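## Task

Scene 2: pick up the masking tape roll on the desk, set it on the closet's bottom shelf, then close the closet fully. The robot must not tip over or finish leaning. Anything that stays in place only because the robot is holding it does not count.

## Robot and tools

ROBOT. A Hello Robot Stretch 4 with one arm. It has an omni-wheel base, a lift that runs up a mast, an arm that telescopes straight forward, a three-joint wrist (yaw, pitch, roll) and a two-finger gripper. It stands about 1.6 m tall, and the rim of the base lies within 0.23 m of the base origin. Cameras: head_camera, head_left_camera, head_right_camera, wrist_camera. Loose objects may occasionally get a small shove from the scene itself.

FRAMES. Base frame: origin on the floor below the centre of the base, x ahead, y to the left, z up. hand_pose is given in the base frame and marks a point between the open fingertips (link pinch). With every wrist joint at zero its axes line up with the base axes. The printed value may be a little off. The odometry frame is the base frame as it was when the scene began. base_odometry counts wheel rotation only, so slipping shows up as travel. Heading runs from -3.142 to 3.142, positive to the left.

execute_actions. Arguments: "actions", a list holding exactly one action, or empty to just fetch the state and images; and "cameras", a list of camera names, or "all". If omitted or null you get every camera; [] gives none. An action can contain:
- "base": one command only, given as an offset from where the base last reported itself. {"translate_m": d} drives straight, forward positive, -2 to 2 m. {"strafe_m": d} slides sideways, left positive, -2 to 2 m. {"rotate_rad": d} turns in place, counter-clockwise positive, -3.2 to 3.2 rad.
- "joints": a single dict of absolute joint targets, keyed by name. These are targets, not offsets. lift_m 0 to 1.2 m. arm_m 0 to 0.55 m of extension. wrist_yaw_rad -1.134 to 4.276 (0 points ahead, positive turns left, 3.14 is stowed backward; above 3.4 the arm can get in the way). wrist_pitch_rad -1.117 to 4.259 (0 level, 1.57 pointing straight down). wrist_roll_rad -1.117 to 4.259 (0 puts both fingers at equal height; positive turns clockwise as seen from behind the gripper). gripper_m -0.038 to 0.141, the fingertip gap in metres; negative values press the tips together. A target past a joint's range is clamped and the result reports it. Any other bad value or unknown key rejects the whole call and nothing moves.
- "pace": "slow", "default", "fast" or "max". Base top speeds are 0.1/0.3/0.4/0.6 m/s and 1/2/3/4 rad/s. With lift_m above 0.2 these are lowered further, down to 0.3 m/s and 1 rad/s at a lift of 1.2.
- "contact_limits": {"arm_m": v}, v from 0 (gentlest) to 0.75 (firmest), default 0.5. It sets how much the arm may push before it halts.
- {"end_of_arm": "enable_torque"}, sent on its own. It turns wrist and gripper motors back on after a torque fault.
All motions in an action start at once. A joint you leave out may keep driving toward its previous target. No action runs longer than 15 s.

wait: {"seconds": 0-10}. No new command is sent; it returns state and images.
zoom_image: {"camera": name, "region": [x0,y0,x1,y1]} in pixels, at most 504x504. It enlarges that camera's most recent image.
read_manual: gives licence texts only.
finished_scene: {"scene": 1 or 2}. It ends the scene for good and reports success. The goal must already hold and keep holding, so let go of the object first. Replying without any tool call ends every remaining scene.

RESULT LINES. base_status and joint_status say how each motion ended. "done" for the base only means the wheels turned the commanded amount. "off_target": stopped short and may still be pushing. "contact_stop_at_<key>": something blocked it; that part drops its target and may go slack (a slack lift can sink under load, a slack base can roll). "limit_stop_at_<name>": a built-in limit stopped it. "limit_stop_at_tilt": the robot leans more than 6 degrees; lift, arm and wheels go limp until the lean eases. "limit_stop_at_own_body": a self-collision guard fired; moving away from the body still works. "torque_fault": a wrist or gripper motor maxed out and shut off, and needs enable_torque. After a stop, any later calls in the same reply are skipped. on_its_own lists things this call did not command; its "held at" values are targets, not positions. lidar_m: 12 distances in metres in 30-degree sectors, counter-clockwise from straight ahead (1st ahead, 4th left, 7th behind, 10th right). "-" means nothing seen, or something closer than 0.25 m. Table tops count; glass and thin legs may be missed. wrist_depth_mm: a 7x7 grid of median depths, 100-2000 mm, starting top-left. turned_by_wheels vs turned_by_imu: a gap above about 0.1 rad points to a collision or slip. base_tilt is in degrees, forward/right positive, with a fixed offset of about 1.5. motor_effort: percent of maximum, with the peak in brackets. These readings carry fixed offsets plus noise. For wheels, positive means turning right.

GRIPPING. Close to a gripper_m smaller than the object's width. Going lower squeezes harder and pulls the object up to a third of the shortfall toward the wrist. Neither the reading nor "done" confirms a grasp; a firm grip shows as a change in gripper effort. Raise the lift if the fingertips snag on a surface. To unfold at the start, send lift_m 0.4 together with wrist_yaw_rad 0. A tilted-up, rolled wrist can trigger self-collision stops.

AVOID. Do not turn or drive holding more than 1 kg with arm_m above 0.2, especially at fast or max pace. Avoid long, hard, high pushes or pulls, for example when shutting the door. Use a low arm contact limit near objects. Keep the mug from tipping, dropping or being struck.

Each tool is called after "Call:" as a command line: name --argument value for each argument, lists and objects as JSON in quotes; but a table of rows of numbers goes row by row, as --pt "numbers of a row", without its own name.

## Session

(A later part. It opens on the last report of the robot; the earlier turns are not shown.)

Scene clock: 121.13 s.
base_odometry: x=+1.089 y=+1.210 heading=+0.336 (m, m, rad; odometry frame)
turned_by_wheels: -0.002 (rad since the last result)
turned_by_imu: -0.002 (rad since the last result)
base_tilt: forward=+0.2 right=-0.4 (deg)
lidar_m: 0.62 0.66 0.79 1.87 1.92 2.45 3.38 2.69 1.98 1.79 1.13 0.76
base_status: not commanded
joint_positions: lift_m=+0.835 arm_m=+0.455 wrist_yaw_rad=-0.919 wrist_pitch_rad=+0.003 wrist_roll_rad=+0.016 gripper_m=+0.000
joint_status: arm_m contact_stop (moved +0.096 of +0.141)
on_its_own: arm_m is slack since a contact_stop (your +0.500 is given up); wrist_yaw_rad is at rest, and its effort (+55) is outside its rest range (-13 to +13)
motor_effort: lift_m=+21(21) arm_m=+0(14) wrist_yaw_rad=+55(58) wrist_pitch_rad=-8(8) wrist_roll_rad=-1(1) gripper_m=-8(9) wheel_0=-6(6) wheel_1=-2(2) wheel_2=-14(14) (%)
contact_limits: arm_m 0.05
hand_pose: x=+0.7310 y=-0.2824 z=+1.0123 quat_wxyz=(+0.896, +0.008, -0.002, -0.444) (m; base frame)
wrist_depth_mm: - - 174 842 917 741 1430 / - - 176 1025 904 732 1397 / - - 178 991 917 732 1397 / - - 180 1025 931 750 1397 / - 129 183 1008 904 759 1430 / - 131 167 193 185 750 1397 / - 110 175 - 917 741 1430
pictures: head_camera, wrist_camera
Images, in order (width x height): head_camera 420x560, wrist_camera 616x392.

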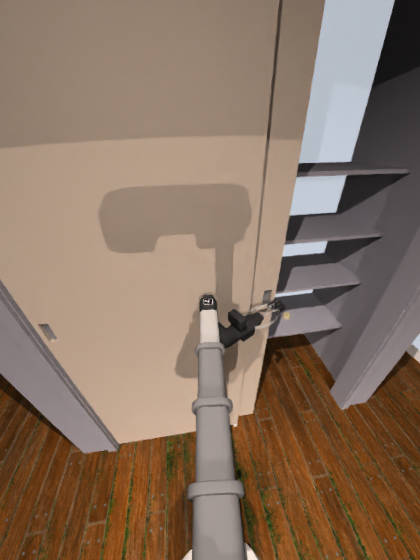

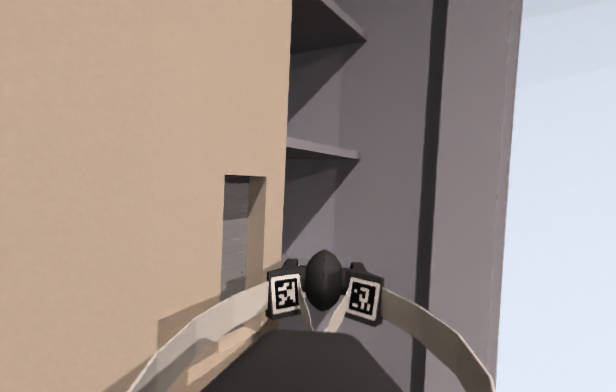

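Call:
execute_actions --actions '[{"joints":{"arm_m":0.425},"pace":"slow"}]' --cameras '[]'

Call:
execute_actions --actions '[{"base":{"strafe_m":0.025},"pace":"slow"}]' --cameras '[]'

Call:
execute_actions --actions '[{"joints":{"arm_m":0.45},"pace":"slow"}]' --cameras '["wrist_camera"]'

Scene clock: 122.60 s.
base_odometry: x=+1.089 y=+1.210 heading=+0.337 (m, m, rad; odometry frame)
turned_by_wheels: +0.001 (rad since the last result)
turned_by_imu: +0.002 (rad since the last result)
base_tilt: forward=+0.2 right=-0.3 (deg)
lidar_m: 0.63 0.65 0.82 1.87 1.90 2.44 3.40 2.70 1.98 1.80 1.15 0.73
base_status: not commanded
joint_positions: lift_m=+0.835 arm_m=+0.426 wrist_yaw_rad=-0.900 wrist_pitch_rad=+0.003 wrist_roll_rad=+0.016 gripper_m=+0.000
joint_status: all done
motor_effort: lift_m=+21(21) arm_m=-6(5) wrist_yaw_rad=+0(54) wrist_pitch_rad=-8(8) wrist_roll_rad=-1(1) gripper_m=-7(10) wheel_0=-2(8) wheel_1=-1(3) wheel_2=-2(14) (%)
hand_pose: x=+0.7078 y=-0.2804 z=+1.0123 quat_wxyz=(+0.900, +0.008, -0.002, -0.435) (m; base frame)
wrist_depth_mm: - 112 201 878 946 741 1430 / - 113 203 1078 946 741 1397 / - 114 204 1025 946 750 1397 / 102 115 224 1078 931 768 1397 / 103 116 227 1025 960 768 1430 / 103 118 184 191 184 768 1397 / 103 112 202 - 931 741 1397
pictures: none
No camera images: the call's "cameras" was empty. Leave "cameras" out to get every camera's image.

Scene clock: 123.80 s.
base_odometry: x=+1.081 y=+1.234 heading=+0.337 (m, m, rad; odometry frame)
turned_by_wheels: +0.000 (rad since the last result)
turned_by_imu: +0.000 (rad since the last result)
base_tilt: forward=+0.2 right=-0.1 (deg)
lidar_m: 0.62 0.65 0.78 1.85 1.87 2.44 3.40 2.71 1.99 1.84 1.16 0.68
base_status: done
joint_positions: lift_m=+0.835 arm_m=+0.426 wrist_yaw_rad=-0.903 wrist_pitch_rad=+0.003 wrist_roll_rad=+0.016 gripper_m=+0.000
joint_status: not commanded
motor_effort: lift_m=+21(22) arm_m=-6(7) wrist_yaw_rad=+8(7) wrist_pitch_rad=-7(8) wrist_roll_rad=-1(1) gripper_m=-7(7) wheel_0=-4(6) wheel_1=+2(9) wheel_2=+0(1) (%)
hand_pose: x=+0.7070 y=-0.2806 z=+1.0123 quat_wxyz=(+0.900, +0.008, -0.002, -0.436) (m; base frame)
wrist_depth_mm: - 113 198 809 960 750 1430 / - 113 200 1042 946 768 1430 / - 114 203 854 960 768 1464 / 102 116 205 1078 976 778 1430 / 103 117 208 255 960 788 1464 / 103 118 163 192 185 788 1397 / 104 113 142 - 946 768 1430
pictures: none
No camera images: the call's "cameras" was empty. Leave "cameras" out to get every camera's image.

Scene clock: 125.10 s.
base_odometry: x=+1.080 y=+1.234 heading=+0.336 (m, m, rad; odometry frame)
turned_by_wheels: -0.001 (rad since the last result)
turned_by_imu: -0.001 (rad since the last result)
base_tilt: forward=+0.2 right=-0.1 (deg)
lidar_m: 0.61 0.65 0.79 1.86 1.89 2.42 3.41 2.69 1.99 1.82 1.16 0.72
base_status: not commanded
joint_positions: lift_m=+0.835 arm_m=+0.448 wrist_yaw_rad=-0.925 wrist_pitch_rad=+0.003 wrist_roll_rad=+0.016 gripper_m=+0.000
joint_status: all done
on_its_own: wrist_yaw_rad is at rest, and its effort (+70) is outside its rest range (-13 to +13)
motor_effort: lift_m=+22(22) arm_m=+13(12) wrist_yaw_rad=+70(72) wrist_pitch_rad=-8(8) wrist_roll_rad=-1(1) gripper_m=-12(13) wheel_0=-5(5) wheel_1=-1(2) wheel_2=-13(14) (%)
hand_pose: x=+0.7224 y=-0.2830 z=+1.0123 quat_wxyz=(+0.895, +0.008, -0.002, -0.446) (m; base frame)
wrist_depth_mm: - 103 123 820 946 759 1430 / - 105 124 1025 946 759 1430 / - 106 187 866 946 778 1430 / - 107 190 1025 946 768 1430 / - 106 192 242 946 768 1430 / - 107 141 193 184 778 1464 / - 105 124 - 946 778 1430
pictures: wrist_camera
Images, in order (width x height): wrist_camera 616x392.

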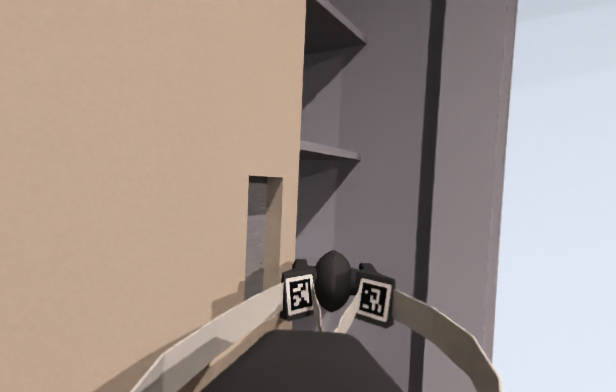

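Call:
execute_actions --actions '[{"joints":{"arm_m":0.41,"wrist_yaw_rad":-0.4},"pace":"slow"}]' --cameras '["head_camera","wrist_camera"]'

Scene clock: 126.93 s.
torque_fault: wrist_yaw_rad switched itself off since the last result.
base_odometry: x=+1.081 y=+1.234 heading=+0.337 (m, m, rad; odometry frame)
turned_by_wheels: +0.001 (rad since the last result)
turned_by_imu: +0.002 (rad since the last result)
base_tilt: forward=+0.4 right=-0.3 (deg)
lidar_m: 0.63 0.63 0.79 1.84 1.90 2.39 3.39 2.71 1.99 1.82 1.15 0.71
base_status: not commanded
joint_positions: lift_m=+0.835 arm_m=+0.411 wrist_yaw_rad=-0.978 wrist_pitch_rad=+0.003 wrist_roll_rad=+0.016 gripper_m=+0.000
joint_status: wrist_yaw_rad torque_fault (moved -0.054 of +0.525); the others done
on_its_own: wrist_yaw_rad is off since a torque_fault, until you send "end_of_arm": "enable_torque" (your -0.400 is given up)
motor_effort: lift_m=+21(21) arm_m=-6(15) wrist_yaw_rad=-2(97) wrist_pitch_rad=-8(9) wrist_roll_rad=-1(1) gripper_m=-4(16) wheel_0=+0(7) wheel_1=-2(2) wheel_2=+1(20) (%)
hand_pose: x=+0.6706 y=-0.2881 z=+1.0123 quat_wxyz=(+0.883, +0.008, -0.002, -0.470) (m; base frame)
wrist_depth_mm: 114 139 244 991 931 1499 1430 / 115 140 247 1078 931 1499 1397 / 116 141 251 1042 946 1537 1464 / 116 143 265 1060 946 1576 1430 / 118 144 268 1025 854 1576 1430 / 119 145 183 192 184 1576 1430 / 120 138 244 - 831 1537 1464
pictures: head_camera, wrist_camera
Images, in order (width x height): head_camera 420x560, wrist_camera 616x392.

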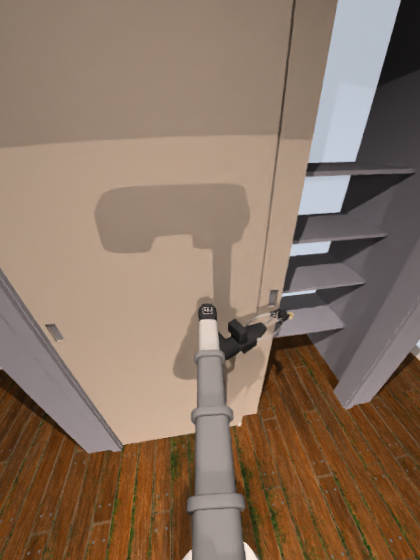

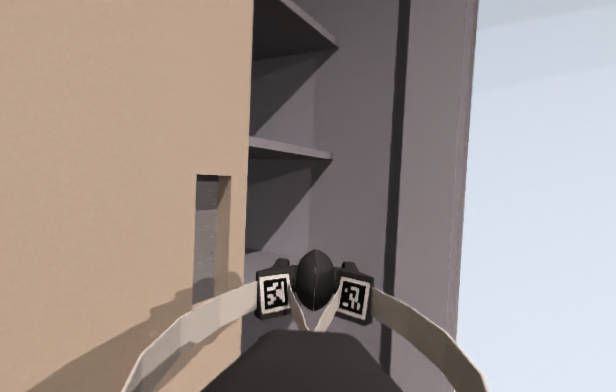

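Call:
execute_actions --actions '[{"end_of_arm":"enable_torque"}]' --cameras '[]'

Call:
execute_actions --actions '[{"joints":{"arm_m":0.12}}]' --cameras '[]'

Call:
execute_actions --actions '[{"joints":{"wrist_yaw_rad":0.5,"gripper_m":0.04},"base":{"strafe_m":-0.2}}]' --cameras '["head_camera","wrist_camera"]'

Scene clock: 127.50 s.
base_odometry: x=+1.081 y=+1.234 heading=+0.337 (m, m, rad; odometry frame)
turned_by_wheels: +0.000 (rad since the last result)
turned_by_imu: +0.000 (rad since the last result)
base_tilt: forward=+0.3 right=-0.3 (deg)
lidar_m: 0.62 0.63 0.81 1.85 1.89 2.42 3.38 2.70 1.96 1.83 1.15 0.70
base_status: not commanded
joint_positions: lift_m=+0.835 arm_m=+0.411 wrist_yaw_rad=-0.978 wrist_pitch_rad=+0.003 wrist_roll_rad=+0.016 gripper_m=+0.000
joint_status: not commanded
end_of_arm: enable_torque: each motor that was off is on again
on_its_own: wrist_yaw_rad is held at -0.978, not at your -0.400, since a torque_fault
motor_effort: lift_m=+22(21) arm_m=-6(7) wrist_yaw_rad=+0(0) wrist_pitch_rad=-8(8) wrist_roll_rad=-1(1) gripper_m=-6(5) wheel_0=+0(0) wheel_1=-1(1) wheel_2=+1(1) (%)
hand_pose: x=+0.6706 y=-0.2881 z=+1.0123 quat_wxyz=(+0.883, +0.008, -0.002, -0.470) (m; base frame)
wrist_depth_mm: 115 140 244 991 946 1537 1430 / 116 141 247 1078 946 1499 1430 / 116 142 251 1042 960 1576 1464 / 117 144 264 1078 931 1537 1464 / 118 145 267 1042 842 1499 1430 / 119 146 183 192 184 1576 1430 / 121 138 244 - 842 1537 1464
pictures: none
No camera images: the call's "cameras" was empty. Leave "cameras" out to get every camera's image.

Scene clock: 129.50 s.
base_odometry: x=+1.081 y=+1.234 heading=+0.337 (m, m, rad; odometry frame)
turned_by_wheels: +0.000 (rad since the last result)
turned_by_imu: +0.001 (rad since the last result)
base_tilt: forward=+0.3 right=-0.4 (deg)
lidar_m: 0.62 0.65 0.80 1.85 1.89 2.41 3.40 2.71 1.96 1.82 1.17 0.71
base_status: not commanded
joint_positions: lift_m=+0.835 arm_m=+0.121 wrist_yaw_rad=-0.978 wrist_pitch_rad=+0.003 wrist_roll_rad=+0.016 gripper_m=+0.000
joint_status: all done
on_its_own: wrist_yaw_rad is held at -0.978, not at your -0.400, since a torque_fault
motor_effort: lift_m=+21(21) arm_m=-6(5) wrist_yaw_rad=+0(0) wrist_pitch_rad=-8(7) wrist_roll_rad=-1(1) gripper_m=-6(8) wheel_0=+0(0) wheel_1=-2(2) wheel_2=+1(1) (%)
hand_pose: x=+0.3806 y=-0.2882 z=+1.0123 quat_wxyz=(+0.883, +0.008, -0.002, -0.470) (m; base frame)
wrist_depth_mm: 413 946 1205 991 1708 1618 1464 / 415 1229 1229 991 1808 1618 1499 / 418 1182 1281 991 1808 1618 1464 / 430 1281 1308 991 1808 1618 1499 / 430 1060 1255 991 1808 1618 1464 / 430 1308 184 192 184 1618 1464 / 433 1138 1205 - 1808 1618 1499
pictures: none
No camera images: the call's "cameras" was empty. Leave "cameras" out to get every camera's image.

Scene clock: 131.43 s.
base_odometry: x=+1.147 y=+1.045 heading=+0.337 (m, m, rad; odometry frame)
turned_by_wheels: +0.000 (rad since the last result)
turned_by_imu: +0.000 (rad since the last result)
base_tilt: forward=+0.2 right=-0.4 (deg)
lidar_m: 0.63 0.67 0.86 2.03 2.10 2.64 3.38 2.65 1.78 1.62 1.01 1.01
base_status: done
joint_positions: lift_m=+0.835 arm_m=+0.121 wrist_yaw_rad=+0.500 wrist_pitch_rad=+0.003 wrist_roll_rad=+0.016 gripper_m=+0.040
joint_status: all done
motor_effort: lift_m=+22(22) arm_m=-6(6) wrist_yaw_rad=+1(8) wrist_pitch_rad=-8(8) wrist_roll_rad=-1(1) gripper_m=-5(4) wheel_0=+0(11) wheel_1=+0(9) wheel_2=+0(1) (%)
hand_pose: x=+0.5871 y=+0.0615 z=+1.0124 quat_wxyz=(+0.969, +0.007, +0.003, +0.247) (m; base frame)
wrist_depth_mm: 473 410 362 324 293 310 289 / 473 410 364 324 294 310 287 / 477 413 366 327 293 312 290 / 484 415 366 327 298 312 297 / 480 418 368 325 293 314 303 / 488 421 193 324 192 312 296 / 488 421 377 - 297 309 296
pictures: head_camera, wrist_camera
Images, in order (width x height): head_camera 420x560, wrist_camera 616x392.

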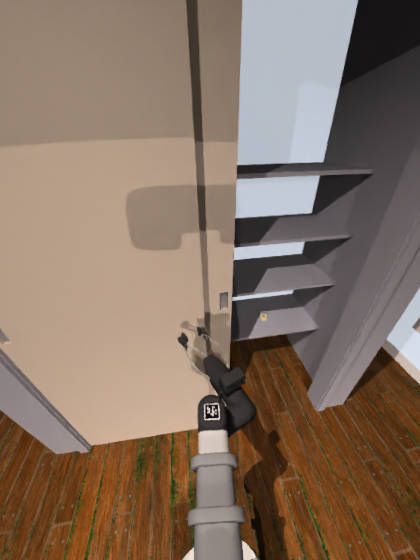

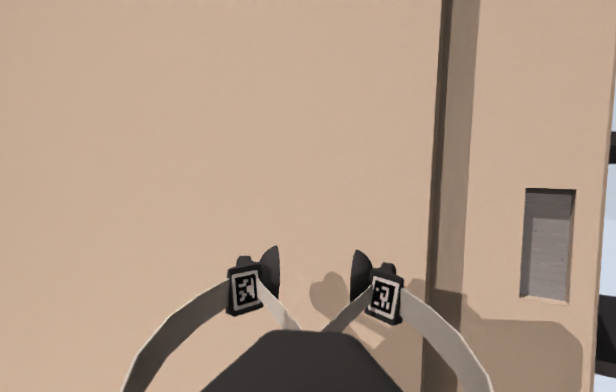

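Call:
execute_actions --actions '[{"base":{"strafe_m":-0.11}}]' --cameras '["wrist_camera"]'

Call:
execute_actions --actions '[{"joints":{"arm_m":0.17},"pace":"slow","contact_limits":{"arm_m":0.1}}]' --cameras '["head_camera","wrist_camera"]'

Scene clock: 133.07 s.
base_odometry: x=+1.183 y=+0.941 heading=+0.337 (m, m, rad; odometry frame)
turned_by_wheels: +0.000 (rad since the last result)
turned_by_imu: +0.000 (rad since the last result)
base_tilt: forward=+0.2 right=-0.3 (deg)
lidar_m: 0.66 0.69 0.88 2.16 2.22 2.80 3.37 2.48 1.67 1.52 1.07 0.94
base_status: done
joint_positions: lift_m=+0.835 arm_m=+0.121 wrist_yaw_rad=+0.500 wrist_pitch_rad=+0.003 wrist_roll_rad=+0.016 gripper_m=+0.040
joint_status: not commanded
motor_effort: lift_m=+22(21) arm_m=-6(6) wrist_yaw_rad=-1(1) wrist_pitch_rad=-7(8) wrist_roll_rad=-1(1) gripper_m=-3(6) wheel_0=+1(9) wheel_1=+0(8) wheel_2=+1(1) (%)
hand_pose: x=+0.5871 y=+0.0616 z=+1.0124 quat_wxyz=(+0.969, +0.007, +0.003, +0.247) (m; base frame)
wrist_depth_mm: 492 427 375 349 351 798 842 / 496 430 379 353 351 931 866 / 496 433 384 355 351 866 831 / 500 433 384 357 362 931 866 / 504 436 384 353 357 931 866 / 504 436 194 353 192 707 723 / 512 436 394 - 351 750 707
pictures: wrist_camera
Images, in order (width x height): wrist_camera 616x392.

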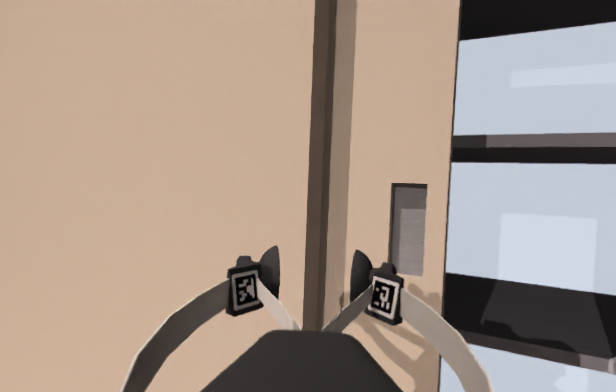

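Scene clock: 134.77 s.
base_odometry: x=+1.183 y=+0.941 heading=+0.337 (m, m, rad; odometry frame)
turned_by_wheels: +0.000 (rad since the last result)
turned_by_imu: +0.000 (rad since the last result)
base_tilt: forward=+0.3 right=-0.2 (deg)
lidar_m: 0.66 0.68 0.89 2.15 2.20 2.84 3.38 2.48 1.66 1.50 1.08 0.93
base_status: not commanded
joint_positions: lift_m=+0.835 arm_m=+0.169 wrist_yaw_rad=+0.500 wrist_pitch_rad=+0.003 wrist_roll_rad=+0.016 gripper_m=+0.040
joint_status: all done
motor_effort: lift_m=+21(21) arm_m=+6(4) wrist_yaw_rad=-1(0) wrist_pitch_rad=-8(7) wrist_roll_rad=-1(1) gripper_m=-5(5) wheel_0=+1(1) wheel_1=+0(0) wheel_2=+1(0) (%)
contact_limits: arm_m 0.1
hand_pose: x=+0.6349 y=+0.0616 z=+1.0124 quat_wxyz=(+0.969, +0.007, +0.003, +0.247) (m; base frame)
wrist_depth_mm: 415 362 319 322 303 854 809 / 418 362 320 320 304 878 820 / 418 366 320 322 306 866 603 / 424 366 322 327 314 891 831 / 424 368 325 330 298 891 831 / 427 370 193 330 192 691 723 / 430 370 330 - 309 535 530
pictures: head_camera, wrist_camera
Images, in order (width x height): head_camera 420x560, wrist_camera 616x392.

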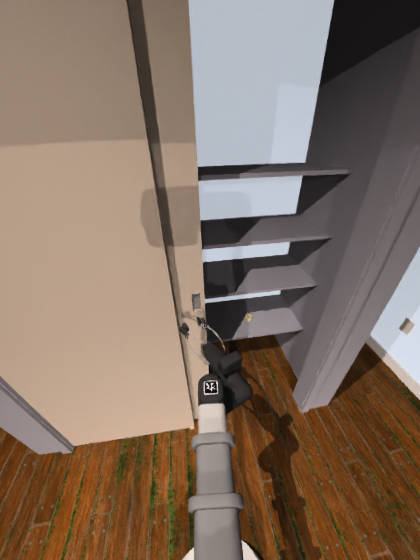

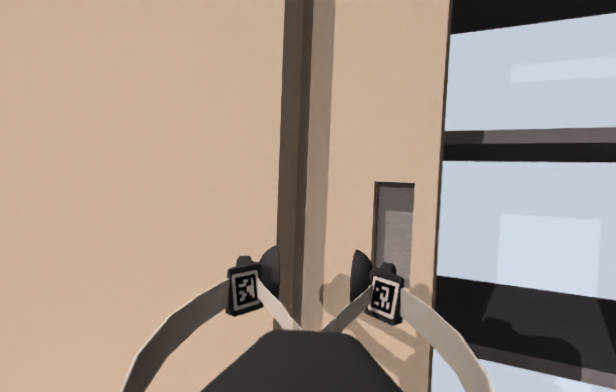

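Call:
execute_actions --actions '[{"joints":{"arm_m":0.3},"pace":"slow","contact_limits":{"arm_m":0.1}}]' --cameras '["head_camera","wrist_camera"]'

Scene clock: 136.90 s.
base_odometry: x=+1.183 y=+0.941 heading=+0.337 (m, m, rad; odometry frame)
turned_by_wheels: +0.000 (rad since the last result)
turned_by_imu: +0.000 (rad since the last result)
base_tilt: forward=+0.3 right=-0.3 (deg)
lidar_m: 0.65 0.69 0.86 2.16 2.20 2.80 3.37 2.44 1.67 1.53 1.10 0.92
base_status: not commanded
joint_positions: lift_m=+0.835 arm_m=+0.268 wrist_yaw_rad=+0.502 wrist_pitch_rad=+0.002 wrist_roll_rad=+0.016 gripper_m=+0.040
joint_status: arm_m contact_stop (moved +0.099 of +0.131)
on_its_own: arm_m is slack since a contact_stop (your +0.300 is given up)
motor_effort: lift_m=+21(22) arm_m=+0(15) wrist_yaw_rad=-4(20) wrist_pitch_rad=-5(7) wrist_roll_rad=-1(1) gripper_m=-2(4) wheel_0=+1(3) wheel_1=+4(5) wheel_2=-8(8) (%)
contact_limits: arm_m 0.1
hand_pose: x=+0.7341 y=+0.0620 z=+1.0126 quat_wxyz=(+0.969, +0.007, +0.003, +0.248) (m; base frame)
wrist_depth_mm: 258 225 238 229 213 788 741 / 262 227 241 230 214 809 732 / 263 229 244 231 218 615 462 / 264 229 248 236 229 809 741 / 267 230 237 236 233 809 741 / 267 232 195 213 187 699 723 / 268 224 234 - 218 452 488
pictures: head_camera, wrist_camera
Images, in order (width x height): head_camera 420x560, wrist_camera 616x392.

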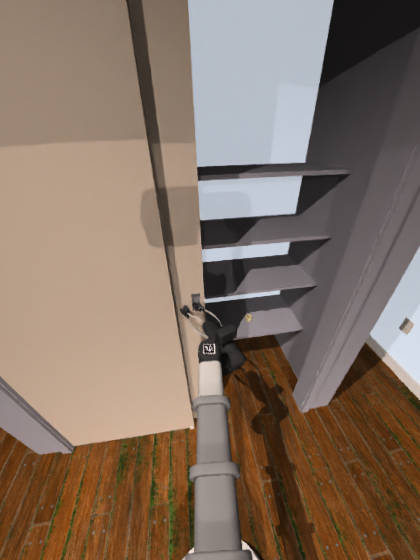

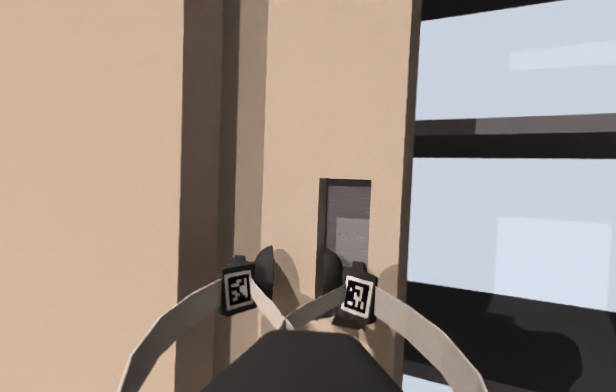

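Right tip seems in the pocket. Try.

Call:
execute_actions --actions '[{"joints":{"arm_m":0.264},"base":{"strafe_m":-0.12},"pace":"slow"}]' --cameras '["head_camera","wrist_camera"]'

Scene clock: 139.27 s.
base_odometry: x=+1.223 y=+0.828 heading=+0.337 (m, m, rad; odometry frame)
turned_by_wheels: +0.000 (rad since the last result)
turned_by_imu: +0.001 (rad since the last result)
base_tilt: forward=+0.1 right=-0.4 (deg)
lidar_m: 0.71 0.71 0.88 2.27 2.32 2.97 3.34 2.31 1.54 1.39 1.45 0.87
base_status: done
joint_positions: lift_m=+0.835 arm_m=+0.265 wrist_yaw_rad=+0.499 wrist_pitch_rad=+0.002 wrist_roll_rad=+0.016 gripper_m=+0.040
joint_status: all done
motor_effort: lift_m=+21(21) arm_m=-6(7) wrist_yaw_rad=+2(23) wrist_pitch_rad=-6(6) wrist_roll_rad=-1(1) gripper_m=-4(6) wheel_0=+3(12) wheel_1=-2(6) wheel_2=+1(5) (%)
hand_pose: x=+0.7310 y=+0.0613 z=+1.0125 quat_wxyz=(+0.969, +0.007, +0.003, +0.247) (m; base frame)
wrist_depth_mm: 282 297 273 244 221 798 759 / 285 300 274 246 222 809 750 / 286 301 276 247 222 609 569 / 289 304 277 247 232 798 759 / 289 307 278 245 234 820 759 / 290 309 193 245 193 699 723 / 293 304 286 - 223 452 492
pictures: head_camera, wrist_camera
Images, in order (width x height): head_camera 420x560, wrist_camera 616x392.

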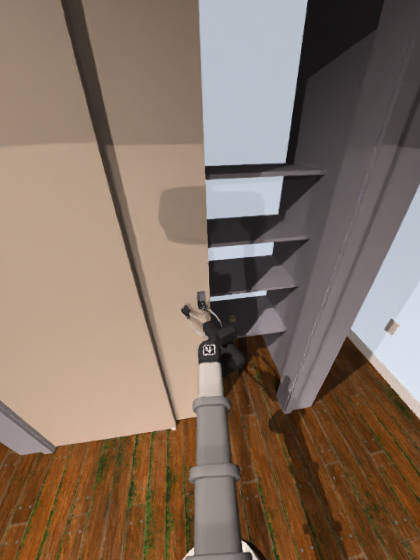

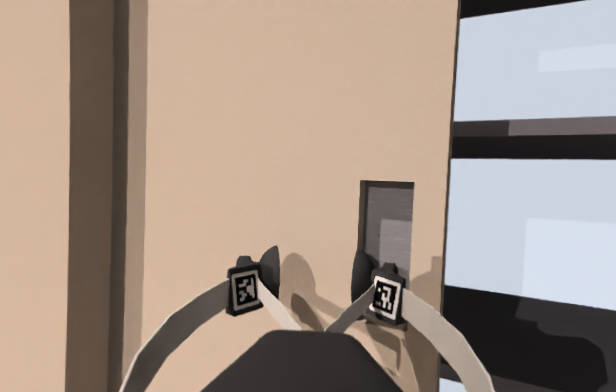

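Call:
execute_actions --actions '[{"joints":{"arm_m":0.28},"base":{"strafe_m":-0.15},"pace":"slow"}]' --cameras '["head_camera","wrist_camera"]'

Scene clock: 141.97 s.
base_odometry: x=+1.272 y=+0.687 heading=+0.337 (m, m, rad; odometry frame)
turned_by_wheels: +0.000 (rad since the last result)
turned_by_imu: +0.001 (rad since the last result)
base_tilt: forward=+0.3 right=-0.2 (deg)
lidar_m: 0.75 0.74 0.91 2.43 2.46 3.17 3.33 2.06 1.37 1.23 1.29 0.78
base_status: done
joint_positions: lift_m=+0.835 arm_m=+0.279 wrist_yaw_rad=+0.500 wrist_pitch_rad=+0.002 wrist_roll_rad=+0.016 gripper_m=+0.040
joint_status: all done
motor_effort: lift_m=+22(21) arm_m=+6(7) wrist_yaw_rad=+0(26) wrist_pitch_rad=-7(6) wrist_roll_rad=-1(1) gripper_m=-3(5) wheel_0=+3(14) wheel_1=-1(7) wheel_2=+1(3) (%)
hand_pose: x=+0.7449 y=+0.0615 z=+1.0125 quat_wxyz=(+0.969, +0.007, +0.003, +0.247) (m; base frame)
wrist_depth_mm: 357 310 274 246 221 798 750 / 359 314 276 246 223 809 759 / 362 314 277 247 224 634 569 / 364 315 279 247 236 831 759 / 368 319 278 246 226 820 759 / 368 319 193 246 193 691 723 / 368 320 287 - 226 473 492
pictures: head_camera, wrist_camera
Images, in order (width x height): head_camera 420x560, wrist_camera 616x392.

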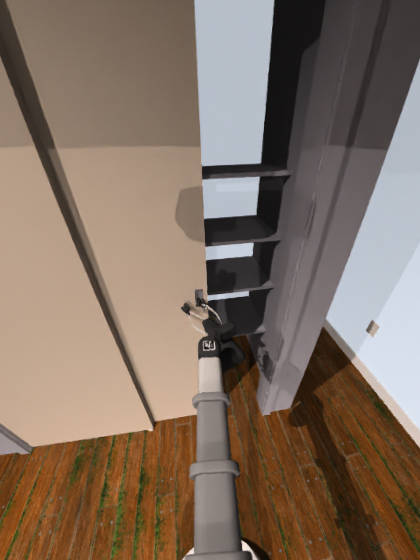

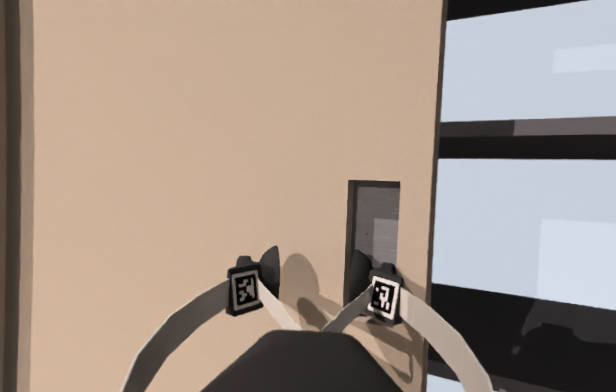

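Call:
execute_actions --actions '[{"joints":{"arm_m":0.288},"base":{"strafe_m":-0.09},"pace":"slow"}]' --cameras '["head_camera","wrist_camera"]'

Scene clock: 144.10 s.
base_odometry: x=+1.302 y=+0.602 heading=+0.337 (m, m, rad; odometry frame)
turned_by_wheels: +0.000 (rad since the last result)
turned_by_imu: +0.001 (rad since the last result)
base_tilt: forward=+0.4 right=-0.2 (deg)
lidar_m: 0.73 0.76 0.93 2.52 2.55 3.25 3.32 1.92 1.27 1.16 1.21 0.76
base_status: done
joint_positions: lift_m=+0.835 arm_m=+0.287 wrist_yaw_rad=+0.499 wrist_pitch_rad=+0.002 wrist_roll_rad=+0.016 gripper_m=+0.040
joint_status: all done
motor_effort: lift_m=+22(21) arm_m=+6(7) wrist_yaw_rad=+2(19) wrist_pitch_rad=-6(6) wrist_roll_rad=-1(1) gripper_m=-4(5) wheel_0=+1(11) wheel_1=-3(7) wheel_2=+0(2) (%)
hand_pose: x=+0.7529 y=+0.0613 z=+1.0125 quat_wxyz=(+0.969, +0.007, +0.003, +0.247) (m; base frame)
wrist_depth_mm: 357 312 277 247 224 788 759 / 362 314 278 247 224 809 750 / 366 317 278 249 224 615 580 / 364 317 279 250 236 809 759 / 368 319 281 247 224 831 768 / 370 322 193 247 195 691 723 / 370 320 289 - 225 452 492
pictures: head_camera, wrist_camera
Images, in order (width x height): head_camera 420x560, wrist_camera 616x392.

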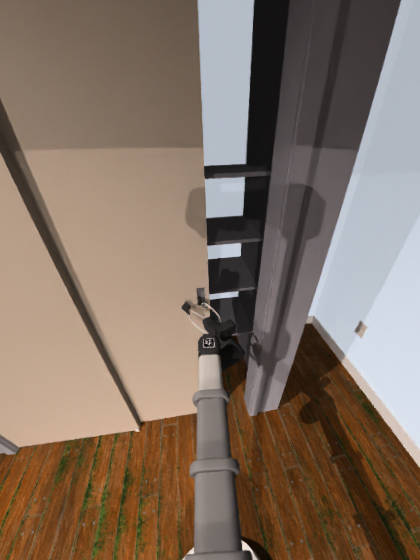

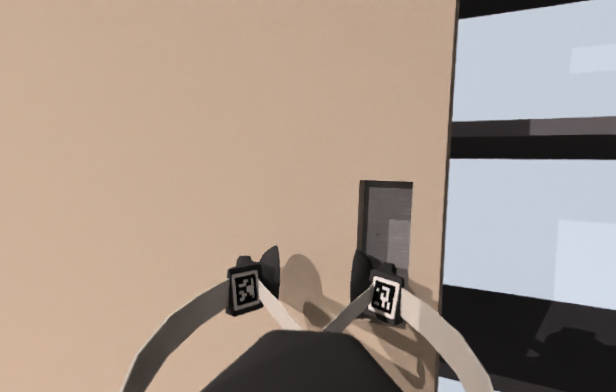

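Call:
execute_actions --actions '[{"joints":{"arm_m":0.2},"pace":"slow"}]' --cameras '[]'

Call:
execute_actions --actions '[{"joints":{"wrist_yaw_rad":-0.5},"base":{"strafe_m":0.17}}]' --cameras '["head_camera","wrist_camera"]'

Scene clock: 146.40 s.
base_odometry: x=+1.302 y=+0.602 heading=+0.337 (m, m, rad; odometry frame)
turned_by_wheels: +0.000 (rad since the last result)
turned_by_imu: +0.001 (rad since the last result)
base_tilt: forward=+0.1 right=-0.3 (deg)
lidar_m: 0.75 0.76 0.92 2.52 2.54 3.28 3.32 1.94 1.27 1.16 1.21 0.76
base_status: not commanded
joint_positions: lift_m=+0.835 arm_m=+0.201 wrist_yaw_rad=+0.500 wrist_pitch_rad=+0.002 wrist_roll_rad=+0.016 gripper_m=+0.040
joint_status: all done
motor_effort: lift_m=+22(21) arm_m=-6(9) wrist_yaw_rad=+0(2) wrist_pitch_rad=-6(6) wrist_roll_rad=-1(1) gripper_m=-5(7) wheel_0=+1(1) wheel_1=-3(3) wheel_2=+0(0) (%)
hand_pose: x=+0.6671 y=+0.0615 z=+1.0125 quat_wxyz=(+0.969, +0.007, +0.003, +0.247) (m; base frame)
wrist_depth_mm: 469 433 384 342 309 759 809 / 466 433 384 343 310 866 842 / 477 436 387 343 310 621 778 / 473 439 389 345 315 878 842 / 477 442 389 342 315 878 842 / 484 445 193 343 192 640 723 / 488 442 399 - 310 521 530
pictures: none
No camera images: the call's "cameras" was empty. Leave "cameras" out to get every camera's image.

Scene clock: 148.23 s.
base_odometry: x=+1.246 y=+0.762 heading=+0.337 (m, m, rad; odometry frame)
turned_by_wheels: +0.000 (rad since the last result)
turned_by_imu: +0.001 (rad since the last result)
base_tilt: forward=+0.1 right=-0.5 (deg)
lidar_m: 0.73 0.71 0.92 2.35 2.40 3.04 3.34 2.18 1.45 1.32 1.39 0.81
base_status: done
joint_positions: lift_m=+0.835 arm_m=+0.201 wrist_yaw_rad=-0.500 wrist_pitch_rad=+0.002 wrist_roll_rad=+0.016 gripper_m=+0.040
joint_status: all done
motor_effort: lift_m=+22(21) arm_m=-6(7) wrist_yaw_rad=-2(6) wrist_pitch_rad=-6(6) wrist_roll_rad=-1(1) gripper_m=-4(6) wheel_0=-1(10) wheel_1=-1(12) wheel_2=+0(2) (%)
hand_pose: x=+0.5833 y=-0.2149 z=+1.0125 quat_wxyz=(+0.969, +0.008, -0.001, -0.247) (m; base frame)
wrist_depth_mm: 312 345 854 788 462 544 1118 / 314 349 1078 820 466 549 1118 / 317 351 878 778 473 554 1098 / 317 355 1098 820 480 569 1098 / 320 357 976 768 469 580 1098 / 322 357 193 778 192 585 1098 / 324 353 1118 - 477 1205 1118
pictures: head_camera, wrist_camera
Images, in order (width x height): head_camera 420x560, wrist_camera 616x392.

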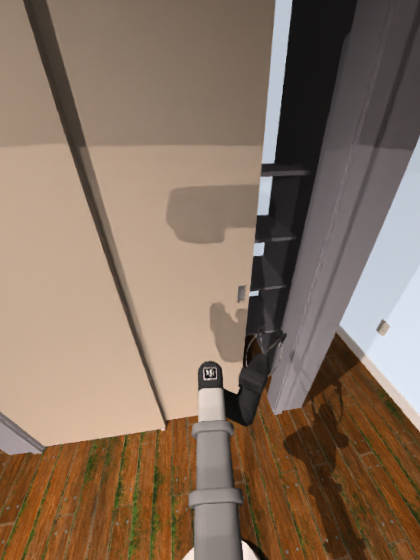

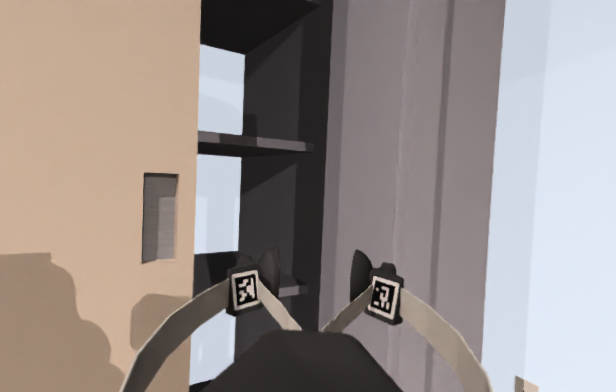

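Call:
execute_actions --actions '[{"joints":{"arm_m":0.25},"base":{"strafe_m":0.08},"pace":"slow"}]' --cameras '["wrist_camera"]'

Scene clock: 150.27 s.
base_odometry: x=+1.219 y=+0.838 heading=+0.337 (m, m, rad; odometry frame)
turned_by_wheels: +0.000 (rad since the last result)
turned_by_imu: +0.001 (rad since the last result)
base_tilt: forward=+0.3 right=-0.4 (deg)
lidar_m: 0.71 0.69 0.91 2.26 2.33 2.97 3.36 2.33 1.53 1.43 1.45 0.78
base_status: done
joint_positions: lift_m=+0.835 arm_m=+0.249 wrist_yaw_rad=-0.500 wrist_pitch_rad=+0.002 wrist_roll_rad=+0.016 gripper_m=+0.040
joint_status: all done
motor_effort: lift_m=+22(21) arm_m=+7(7) wrist_yaw_rad=-1(2) wrist_pitch_rad=-6(6) wrist_roll_rad=-1(1) gripper_m=-3(4) wheel_0=-2(8) wheel_1=+2(6) wheel_2=+0(1) (%)
hand_pose: x=+0.6311 y=-0.2150 z=+1.0125 quat_wxyz=(+0.969, +0.008, -0.001, -0.247) (m; base frame)
wrist_depth_mm: 266 296 334 820 699 459 1098 / 268 298 336 854 691 462 1098 / 270 301 340 809 699 466 1098 / 271 303 343 854 699 473 1138 / 273 304 340 891 521 469 1118 / 277 303 193 788 192 473 1098 / 278 301 342 - 535 477 1138
pictures: wrist_camera
Images, in order (width x height): wrist_camera 616x392.

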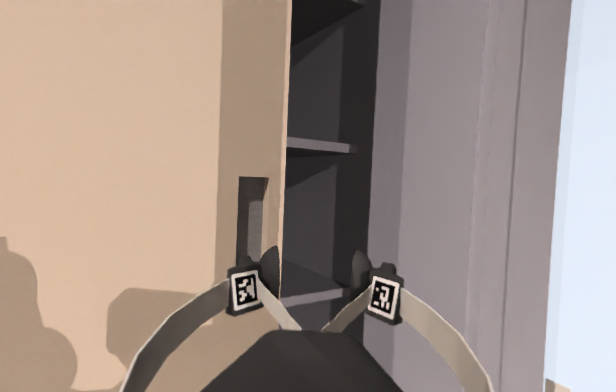

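Call:
execute_actions --actions '[{"joints":{"arm_m":0.29},"pace":"slow","contact_limits":{"arm_m":0.1}}]' --cameras '["wrist_camera"]'

Scene clock: 151.83 s.
base_odometry: x=+1.219 y=+0.838 heading=+0.337 (m, m, rad; odometry frame)
turned_by_wheels: +0.000 (rad since the last result)
turned_by_imu: +0.000 (rad since the last result)
base_tilt: forward=+0.2 right=-0.3 (deg)
lidar_m: 0.69 0.69 0.89 2.27 2.30 2.96 3.35 2.33 1.56 1.41 1.44 0.77
base_status: not commanded
joint_positions: lift_m=+0.835 arm_m=+0.289 wrist_yaw_rad=-0.500 wrist_pitch_rad=+0.002 wrist_roll_rad=+0.016 gripper_m=+0.040
joint_status: all done
motor_effort: lift_m=+22(22) arm_m=+6(6) wrist_yaw_rad=-1(1) wrist_pitch_rad=-6(6) wrist_roll_rad=-1(1) gripper_m=-6(5) wheel_0=-2(2) wheel_1=+2(3) wheel_2=+1(0) (%)
contact_limits: arm_m 0.1
hand_pose: x=+0.6711 y=-0.2150 z=+1.0125 quat_wxyz=(+0.969, +0.008, -0.001, -0.247) (m; base frame)
wrist_depth_mm: 233 260 294 338 691 442 484 / 235 262 297 809 699 439 492 / 236 265 298 691 683 442 500 / 237 266 301 798 683 439 508 / 241 268 298 798 512 436 521 / 242 267 193 349 193 436 539 / 244 263 301 - 661 430 544
pictures: wrist_camera
Images, in order (width x height): wrist_camera 616x392.

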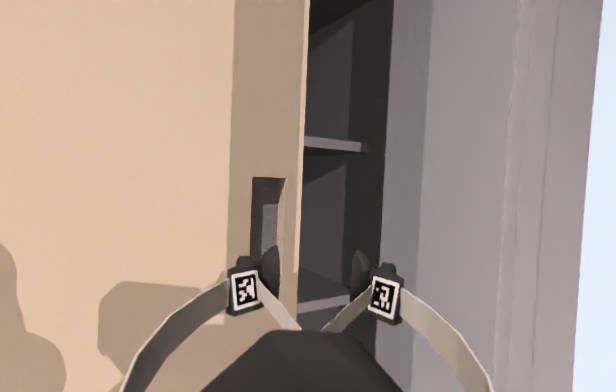

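Aligned.

Call:
execute_actions --actions '[{"joints":{"arm_m":0.37},"pace":"slow","contact_limits":{"arm_m":0.1}}]' --cameras '["wrist_camera"]'

Scene clock: 153.97 s.
base_odometry: x=+1.219 y=+0.838 heading=+0.337 (m, m, rad; odometry frame)
turned_by_wheels: +0.000 (rad since the last result)
turned_by_imu: +0.001 (rad since the last result)
base_tilt: forward=+0.3 right=-0.4 (deg)
lidar_m: 0.72 0.71 0.89 2.27 2.34 2.95 3.36 2.29 1.52 1.41 1.46 0.79
base_status: not commanded
joint_positions: lift_m=+0.835 arm_m=+0.369 wrist_yaw_rad=-0.505 wrist_pitch_rad=+0.002 wrist_roll_rad=+0.016 gripper_m=+0.040
joint_status: all done
motor_effort: lift_m=+22(21) arm_m=+8(7) wrist_yaw_rad=+13(13) wrist_pitch_rad=-6(6) wrist_roll_rad=-1(1) gripper_m=-3(4) wheel_0=-2(2) wheel_1=+2(3) wheel_2=+0(0) (%)
contact_limits: arm_m 0.1
hand_pose: x=+0.7497 y=-0.2160 z=+1.0125 quat_wxyz=(+0.968, +0.008, -0.001, -0.250) (m; base frame)
wrist_depth_mm: 172 191 216 249 676 430 364 / 173 193 219 252 676 430 359 / 174 195 221 254 668 427 359 / 176 196 222 270 668 430 357 / 177 197 221 270 627 427 362 / 178 199 194 264 192 427 359 / 180 195 222 - 640 402 362
pictures: wrist_camera
Images, in order (width x height): wrist_camera 616x392.

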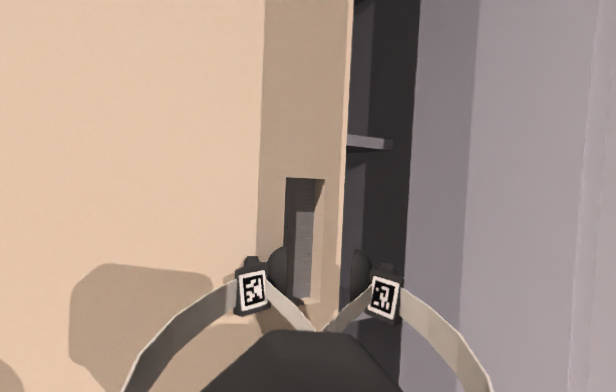

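Call:
execute_actions --actions '[{"joints":{"arm_m":0.375},"base":{"strafe_m":-0.05},"pace":"slow"}]' --cameras '["wrist_camera"]'

Scene clock: 155.60 s.
base_odometry: x=+1.236 y=+0.791 heading=+0.337 (m, m, rad; odometry frame)
turned_by_wheels: +0.000 (rad since the last result)
turned_by_imu: +0.000 (rad since the last result)
base_tilt: forward=+0.2 right=-0.3 (deg)
lidar_m: 0.71 0.72 0.91 2.31 2.34 3.00 3.33 2.23 1.49 1.36 1.42 0.81
base_status: done
joint_positions: lift_m=+0.835 arm_m=+0.374 wrist_yaw_rad=-0.500 wrist_pitch_rad=+0.002 wrist_roll_rad=+0.016 gripper_m=+0.040
joint_status: all done
motor_effort: lift_m=+21(22) arm_m=+6(10) wrist_yaw_rad=+0(20) wrist_pitch_rad=-6(7) wrist_roll_rad=-1(1) gripper_m=-4(6) wheel_0=+2(9) wheel_1=-4(7) wheel_2=+0(0) (%)
hand_pose: x=+0.7560 y=-0.2151 z=+1.0125 quat_wxyz=(+0.969, +0.008, -0.001, -0.247) (m; base frame)
wrist_depth_mm: 170 190 214 247 615 379 319 / 172 191 216 249 609 379 320 / 173 192 218 251 609 377 320 / 174 194 220 255 609 375 324 / 175 195 219 715 564 375 325 / 177 195 193 255 192 375 327 / 178 192 219 - 580 353 330
pictures: wrist_camera
Images, in order (width x height): wrist_camera 616x392.

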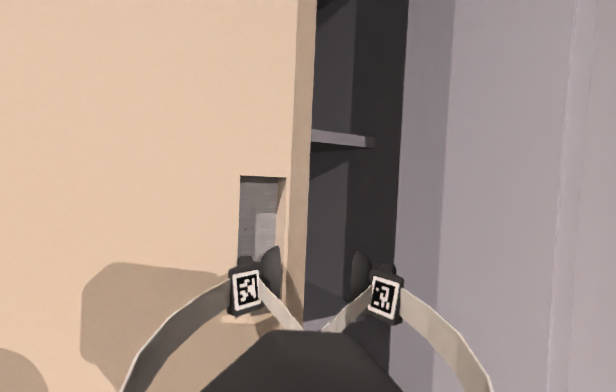

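In pocket. Push in slightly, close gripper some, strafe.

Call:
execute_actions --actions '[{"joints":{"arm_m":0.39},"base":{"strafe_m":-0.06},"pace":"slow"}]' --cameras '["wrist_camera"]'

Scene clock: 157.37 s.
base_odometry: x=+1.256 y=+0.734 heading=+0.337 (m, m, rad; odometry frame)
turned_by_wheels: +0.000 (rad since the last result)
turned_by_imu: +0.000 (rad since the last result)
base_tilt: forward=+0.3 right=-0.4 (deg)
lidar_m: 0.73 0.74 0.90 2.38 2.43 3.09 3.34 2.15 1.43 1.30 1.36 0.80
base_status: done
joint_positions: lift_m=+0.835 arm_m=+0.389 wrist_yaw_rad=-0.501 wrist_pitch_rad=+0.002 wrist_roll_rad=+0.016 gripper_m=+0.040
joint_status: all done
motor_effort: lift_m=+21(22) arm_m=+6(14) wrist_yaw_rad=+2(19) wrist_pitch_rad=-5(7) wrist_roll_rad=-1(1) gripper_m=-2(4) wheel_0=+2(16) wheel_1=-3(6) wheel_2=-1(0) (%)
hand_pose: x=+0.7708 y=-0.2152 z=+1.0125 quat_wxyz=(+0.969, +0.008, -0.001, -0.248) (m; base frame)
wrist_depth_mm: 164 182 206 238 530 314 276 / 165 184 208 241 525 312 277 / 167 186 210 242 521 312 278 / 167 186 213 246 521 312 281 / 169 188 210 615 364 310 285 / 170 188 193 246 192 310 289 / 172 186 211 - 377 293 294
pictures: wrist_camera
Images, in order (width x height): wrist_camera 616x392.

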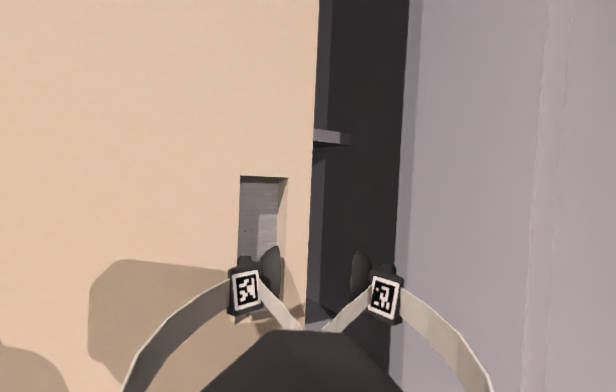

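Call:
execute_actions --actions '[{"joints":{"gripper_m":0.0,"arm_m":0.394},"base":{"strafe_m":-0.03},"pace":"slow"}]' --cameras '["wrist_camera"]'

Scene clock: 159.20 s.
base_odometry: x=+1.266 y=+0.706 heading=+0.337 (m, m, rad; odometry frame)
turned_by_wheels: +0.000 (rad since the last result)
turned_by_imu: +0.000 (rad since the last result)
base_tilt: forward=+0.1 right=-0.4 (deg)
lidar_m: 0.72 0.74 0.91 2.41 2.47 3.13 3.33 2.11 1.38 1.25 1.32 0.79
base_status: done
joint_positions: lift_m=+0.835 arm_m=+0.393 wrist_yaw_rad=-0.500 wrist_pitch_rad=+0.002 wrist_roll_rad=+0.016 gripper_m=+0.000
joint_status: all done
motor_effort: lift_m=+21(21) arm_m=+6(10) wrist_yaw_rad=-2(10) wrist_pitch_rad=-6(6) wrist_roll_rad=-1(1) gripper_m=-5(4) wheel_0=+2(12) wheel_1=-4(6) wheel_2=+0(1) (%)
hand_pose: x=+0.7752 y=-0.2149 z=+1.0125 quat_wxyz=(+0.969, +0.008, -0.001, -0.247) (m; base frame)
wrist_depth_mm: 163 181 204 235 492 282 259 / 163 182 206 238 484 281 264 / 164 183 208 240 355 279 270 / 166 185 211 249 355 281 274 / 167 187 212 248 355 279 296 / 168 188 183 193 184 278 301 / 170 183 210 - 338 268 306
pictures: wrist_camera
Images, in order (width x height): wrist_camera 616x392.

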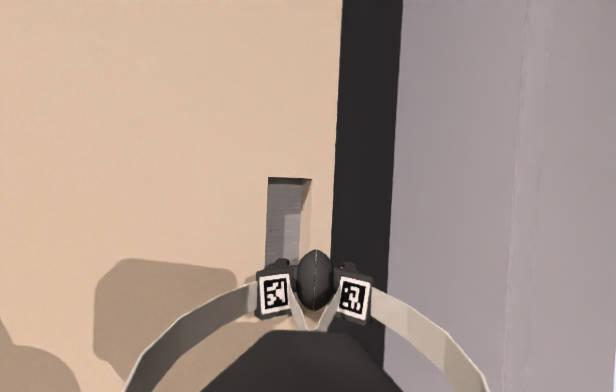

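Call:
execute_actions --actions '[{"joints":{"arm_m":0.398},"base":{"strafe_m":-0.03},"pace":"slow"}]' --cameras '["wrist_camera"]'

Scene clock: 160.53 s.
base_odometry: x=+1.275 y=+0.678 heading=+0.336 (m, m, rad; odometry frame)
turned_by_wheels: +0.000 (rad since the last result)
turned_by_imu: +0.000 (rad since the last result)
base_tilt: forward=+0.3 right=-0.1 (deg)
lidar_m: 0.72 0.74 0.92 2.43 2.47 3.18 3.32 2.03 1.35 1.24 1.27 0.79
base_status: done
joint_positions: lift_m=+0.835 arm_m=+0.397 wrist_yaw_rad=-0.500 wrist_pitch_rad=+0.002 wrist_roll_rad=+0.016 gripper_m=+0.000
joint_status: all done
motor_effort: lift_m=+21(22) arm_m=+6(8) wrist_yaw_rad=+1(7) wrist_pitch_rad=-6(6) wrist_roll_rad=-1(1) gripper_m=-5(5) wheel_0=+2(7) wheel_1=-4(6) wheel_2=+0(0) (%)
hand_pose: x=+0.7789 y=-0.2151 z=+1.0125 quat_wxyz=(+0.969, +0.008, -0.001, -0.248) (m; base frame)
wrist_depth_mm: 163 181 205 525 315 250 272 / 163 182 206 521 314 249 278 / 165 183 208 521 314 248 298 / 166 185 210 521 314 247 304 / 167 187 211 235 312 247 315 / 168 188 183 192 184 250 324 / 170 183 210 - 300 245 327
pictures: wrist_camera
Images, in order (width x height): wrist_camera 616x392.

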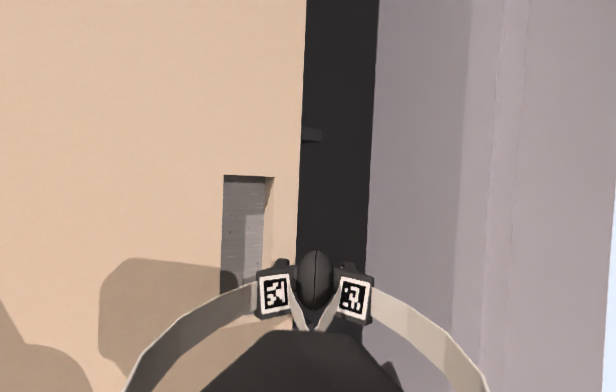

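Call:
execute_actions --actions '[{"joints":{"arm_m":0.36},"pace":"slow"}]' --cameras '[]'

Call:
execute_actions --actions '[{"joints":{"wrist_yaw_rad":-0.9},"base":{"strafe_m":0.1},"pace":"slow"}]' --cameras '["wrist_camera"]'

Call:
execute_actions --actions '[{"joints":{"arm_m":0.42},"pace":"slow","contact_limits":{"arm_m":0.1}}]' --cameras '["wrist_camera"]'

Scene clock: 162.20 s.
base_odometry: x=+1.275 y=+0.678 heading=+0.336 (m, m, rad; odometry frame)
turned_by_wheels: +0.000 (rad since the last result)
turned_by_imu: +0.000 (rad since the last result)
base_tilt: forward=+0.2 right=-0.5 (deg)
lidar_m: 0.73 0.73 0.93 2.43 2.48 3.19 3.32 2.03 1.36 1.25 1.29 0.78
base_status: not commanded
joint_positions: lift_m=+0.835 arm_m=+0.361 wrist_yaw_rad=-0.500 wrist_pitch_rad=+0.002 wrist_roll_rad=+0.016 gripper_m=+0.000
joint_status: all done
motor_effort: lift_m=+22(21) arm_m=-6(7) wrist_yaw_rad=+0(3) wrist_pitch_rad=-6(7) wrist_roll_rad=-1(1) gripper_m=-6(6) wheel_0=+2(2) wheel_1=-3(4) wheel_2=+0(0) (%)
hand_pose: x=+0.7432 y=-0.2151 z=+1.0125 quat_wxyz=(+0.969, +0.008, -0.001, -0.248) (m; base frame)
wrist_depth_mm: 190 211 239 559 320 276 364 / 191 213 241 580 320 277 375 / 193 215 244 580 319 276 384 / 194 216 255 580 319 279 389 / 196 218 259 375 315 283 931 / 197 219 183 192 185 287 946 / 199 214 245 - 304 291 931
pictures: none
No camera images: the call's "cameras" was empty. Leave "cameras" out to get every camera's image.

Scene clock: 164.37 s.
base_odometry: x=+1.242 y=+0.772 heading=+0.337 (m, m, rad; odometry frame)
turned_by_wheels: +0.000 (rad since the last result)
turned_by_imu: +0.001 (rad since the last result)
base_tilt: forward=+0.4 right=-0.1 (deg)
lidar_m: 0.73 0.72 0.91 2.33 2.40 3.04 3.32 2.17 1.45 1.32 1.40 0.79
base_status: done
joint_positions: lift_m=+0.835 arm_m=+0.361 wrist_yaw_rad=-0.900 wrist_pitch_rad=+0.002 wrist_roll_rad=+0.016 gripper_m=+0.000
joint_status: all done
motor_effort: lift_m=+21(21) arm_m=-6(6) wrist_yaw_rad=-2(5) wrist_pitch_rad=-6(6) wrist_roll_rad=-1(1) gripper_m=-5(6) wheel_0=-3(9) wheel_1=+4(7) wheel_2=+0(1) (%)
hand_pose: x=+0.6430 y=-0.2803 z=+1.0125 quat_wxyz=(+0.901, +0.007, -0.002, -0.435) (m; base frame)
wrist_depth_mm: 231 277 455 415 539 1138 1042 / 234 279 455 415 554 1160 1042 / 235 281 459 418 569 1138 1025 / 236 283 462 421 1229 1182 1042 / 238 289 459 410 1229 1160 1025 / 239 290 183 192 184 1160 1042 / 243 277 347 - 1281 1098 1042
pictures: wrist_camera
Images, in order (width x height): wrist_camera 616x392.

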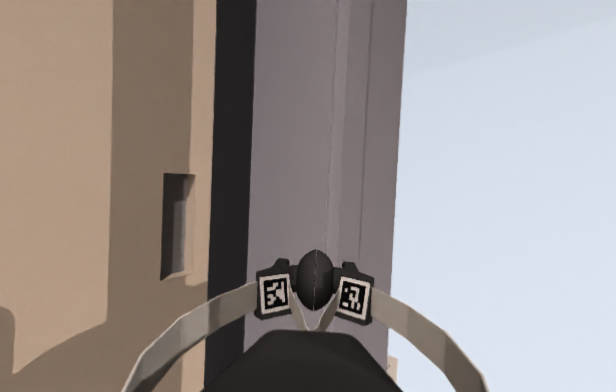

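Scene clock: 166.20 s.
base_odometry: x=+1.242 y=+0.772 heading=+0.337 (m, m, rad; odometry frame)
turned_by_wheels: +0.000 (rad since the last result)
turned_by_imu: +0.001 (rad since the last result)
base_tilt: forward=+0.3 right=-0.4 (deg)
lidar_m: 0.73 0.71 0.93 2.34 2.38 3.05 3.33 2.21 1.44 1.33 1.38 0.80
base_status: not commanded
joint_positions: lift_m=+0.835 arm_m=+0.419 wrist_yaw_rad=-0.900 wrist_pitch_rad=+0.002 wrist_roll_rad=+0.016 gripper_m=+0.000
joint_status: all done
motor_effort: lift_m=+21(21) arm_m=+6(8) wrist_yaw_rad=-2(1) wrist_pitch_rad=-6(6) wrist_roll_rad=-1(1) gripper_m=-5(4) wheel_0=-3(3) wheel_1=+4(3) wheel_2=+0(0) (%)
contact_limits: arm_m 0.1
hand_pose: x=+0.7007 y=-0.2803 z=+1.0125 quat_wxyz=(+0.900, +0.007, -0.002, -0.435) (m; base frame)
wrist_depth_mm: 182 218 273 410 375 1160 1025 / 183 220 276 407 373 1138 1042 / 185 222 279 410 377 1160 1025 / 186 224 298 413 377 1138 1008 / 188 226 300 394 389 1160 1025 / 189 229 183 192 183 1138 1008 / 191 217 274 - 410 1098 1025
pictures: wrist_camera
Images, in order (width x height): wrist_camera 616x392.

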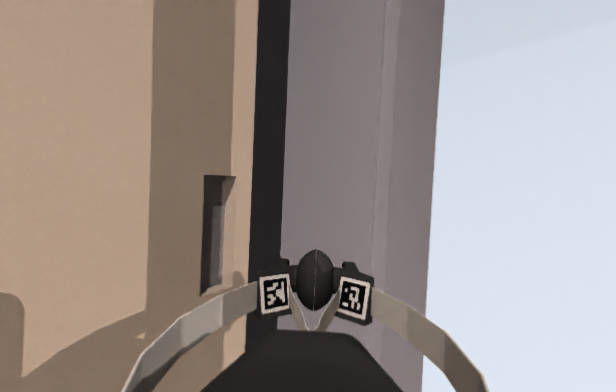

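Call:
execute_actions --actions '[{"joints":{"arm_m":0.46},"base":{"strafe_m":0.015},"pace":"slow","contact_limits":{"arm_m":0.1}}]' --cameras '["wrist_camera"]'

Scene clock: 167.77 s.
base_odometry: x=+1.238 y=+0.786 heading=+0.337 (m, m, rad; odometry frame)
turned_by_wheels: +0.000 (rad since the last result)
turned_by_imu: +0.001 (rad since the last result)
base_tilt: forward=+0.2 right=-0.4 (deg)
lidar_m: 0.71 0.68 0.90 2.31 2.38 3.05 3.32 2.25 1.47 1.37 1.38 0.80
base_status: done
joint_positions: lift_m=+0.835 arm_m=+0.459 wrist_yaw_rad=-0.900 wrist_pitch_rad=+0.002 wrist_roll_rad=+0.016 gripper_m=+0.000
joint_status: all done
motor_effort: lift_m=+22(21) arm_m=+6(7) wrist_yaw_rad=-1(0) wrist_pitch_rad=-5(6) wrist_roll_rad=-1(1) gripper_m=-6(4) wheel_0=-3(8) wheel_1=+4(8) wheel_2=+0(0) (%)
contact_limits: arm_m 0.1
hand_pose: x=+0.7407 y=-0.2803 z=+1.0125 quat_wxyz=(+0.900, +0.007, -0.002, -0.435) (m; base frame)
wrist_depth_mm: 145 174 216 394 364 1098 1008 / 146 175 220 397 364 1098 1042 / 147 176 222 394 364 1118 1025 / 148 177 224 394 364 1118 1025 / 149 180 227 289 364 1118 1042 / 150 181 184 193 184 1138 1025 / 152 173 218 - 359 1138 1042
pictures: wrist_camera
Images, in order (width x height): wrist_camera 616x392.

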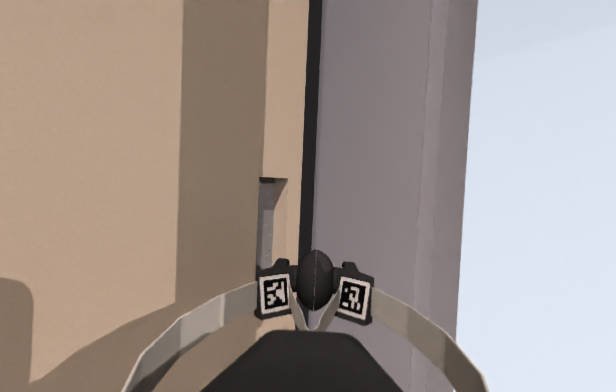

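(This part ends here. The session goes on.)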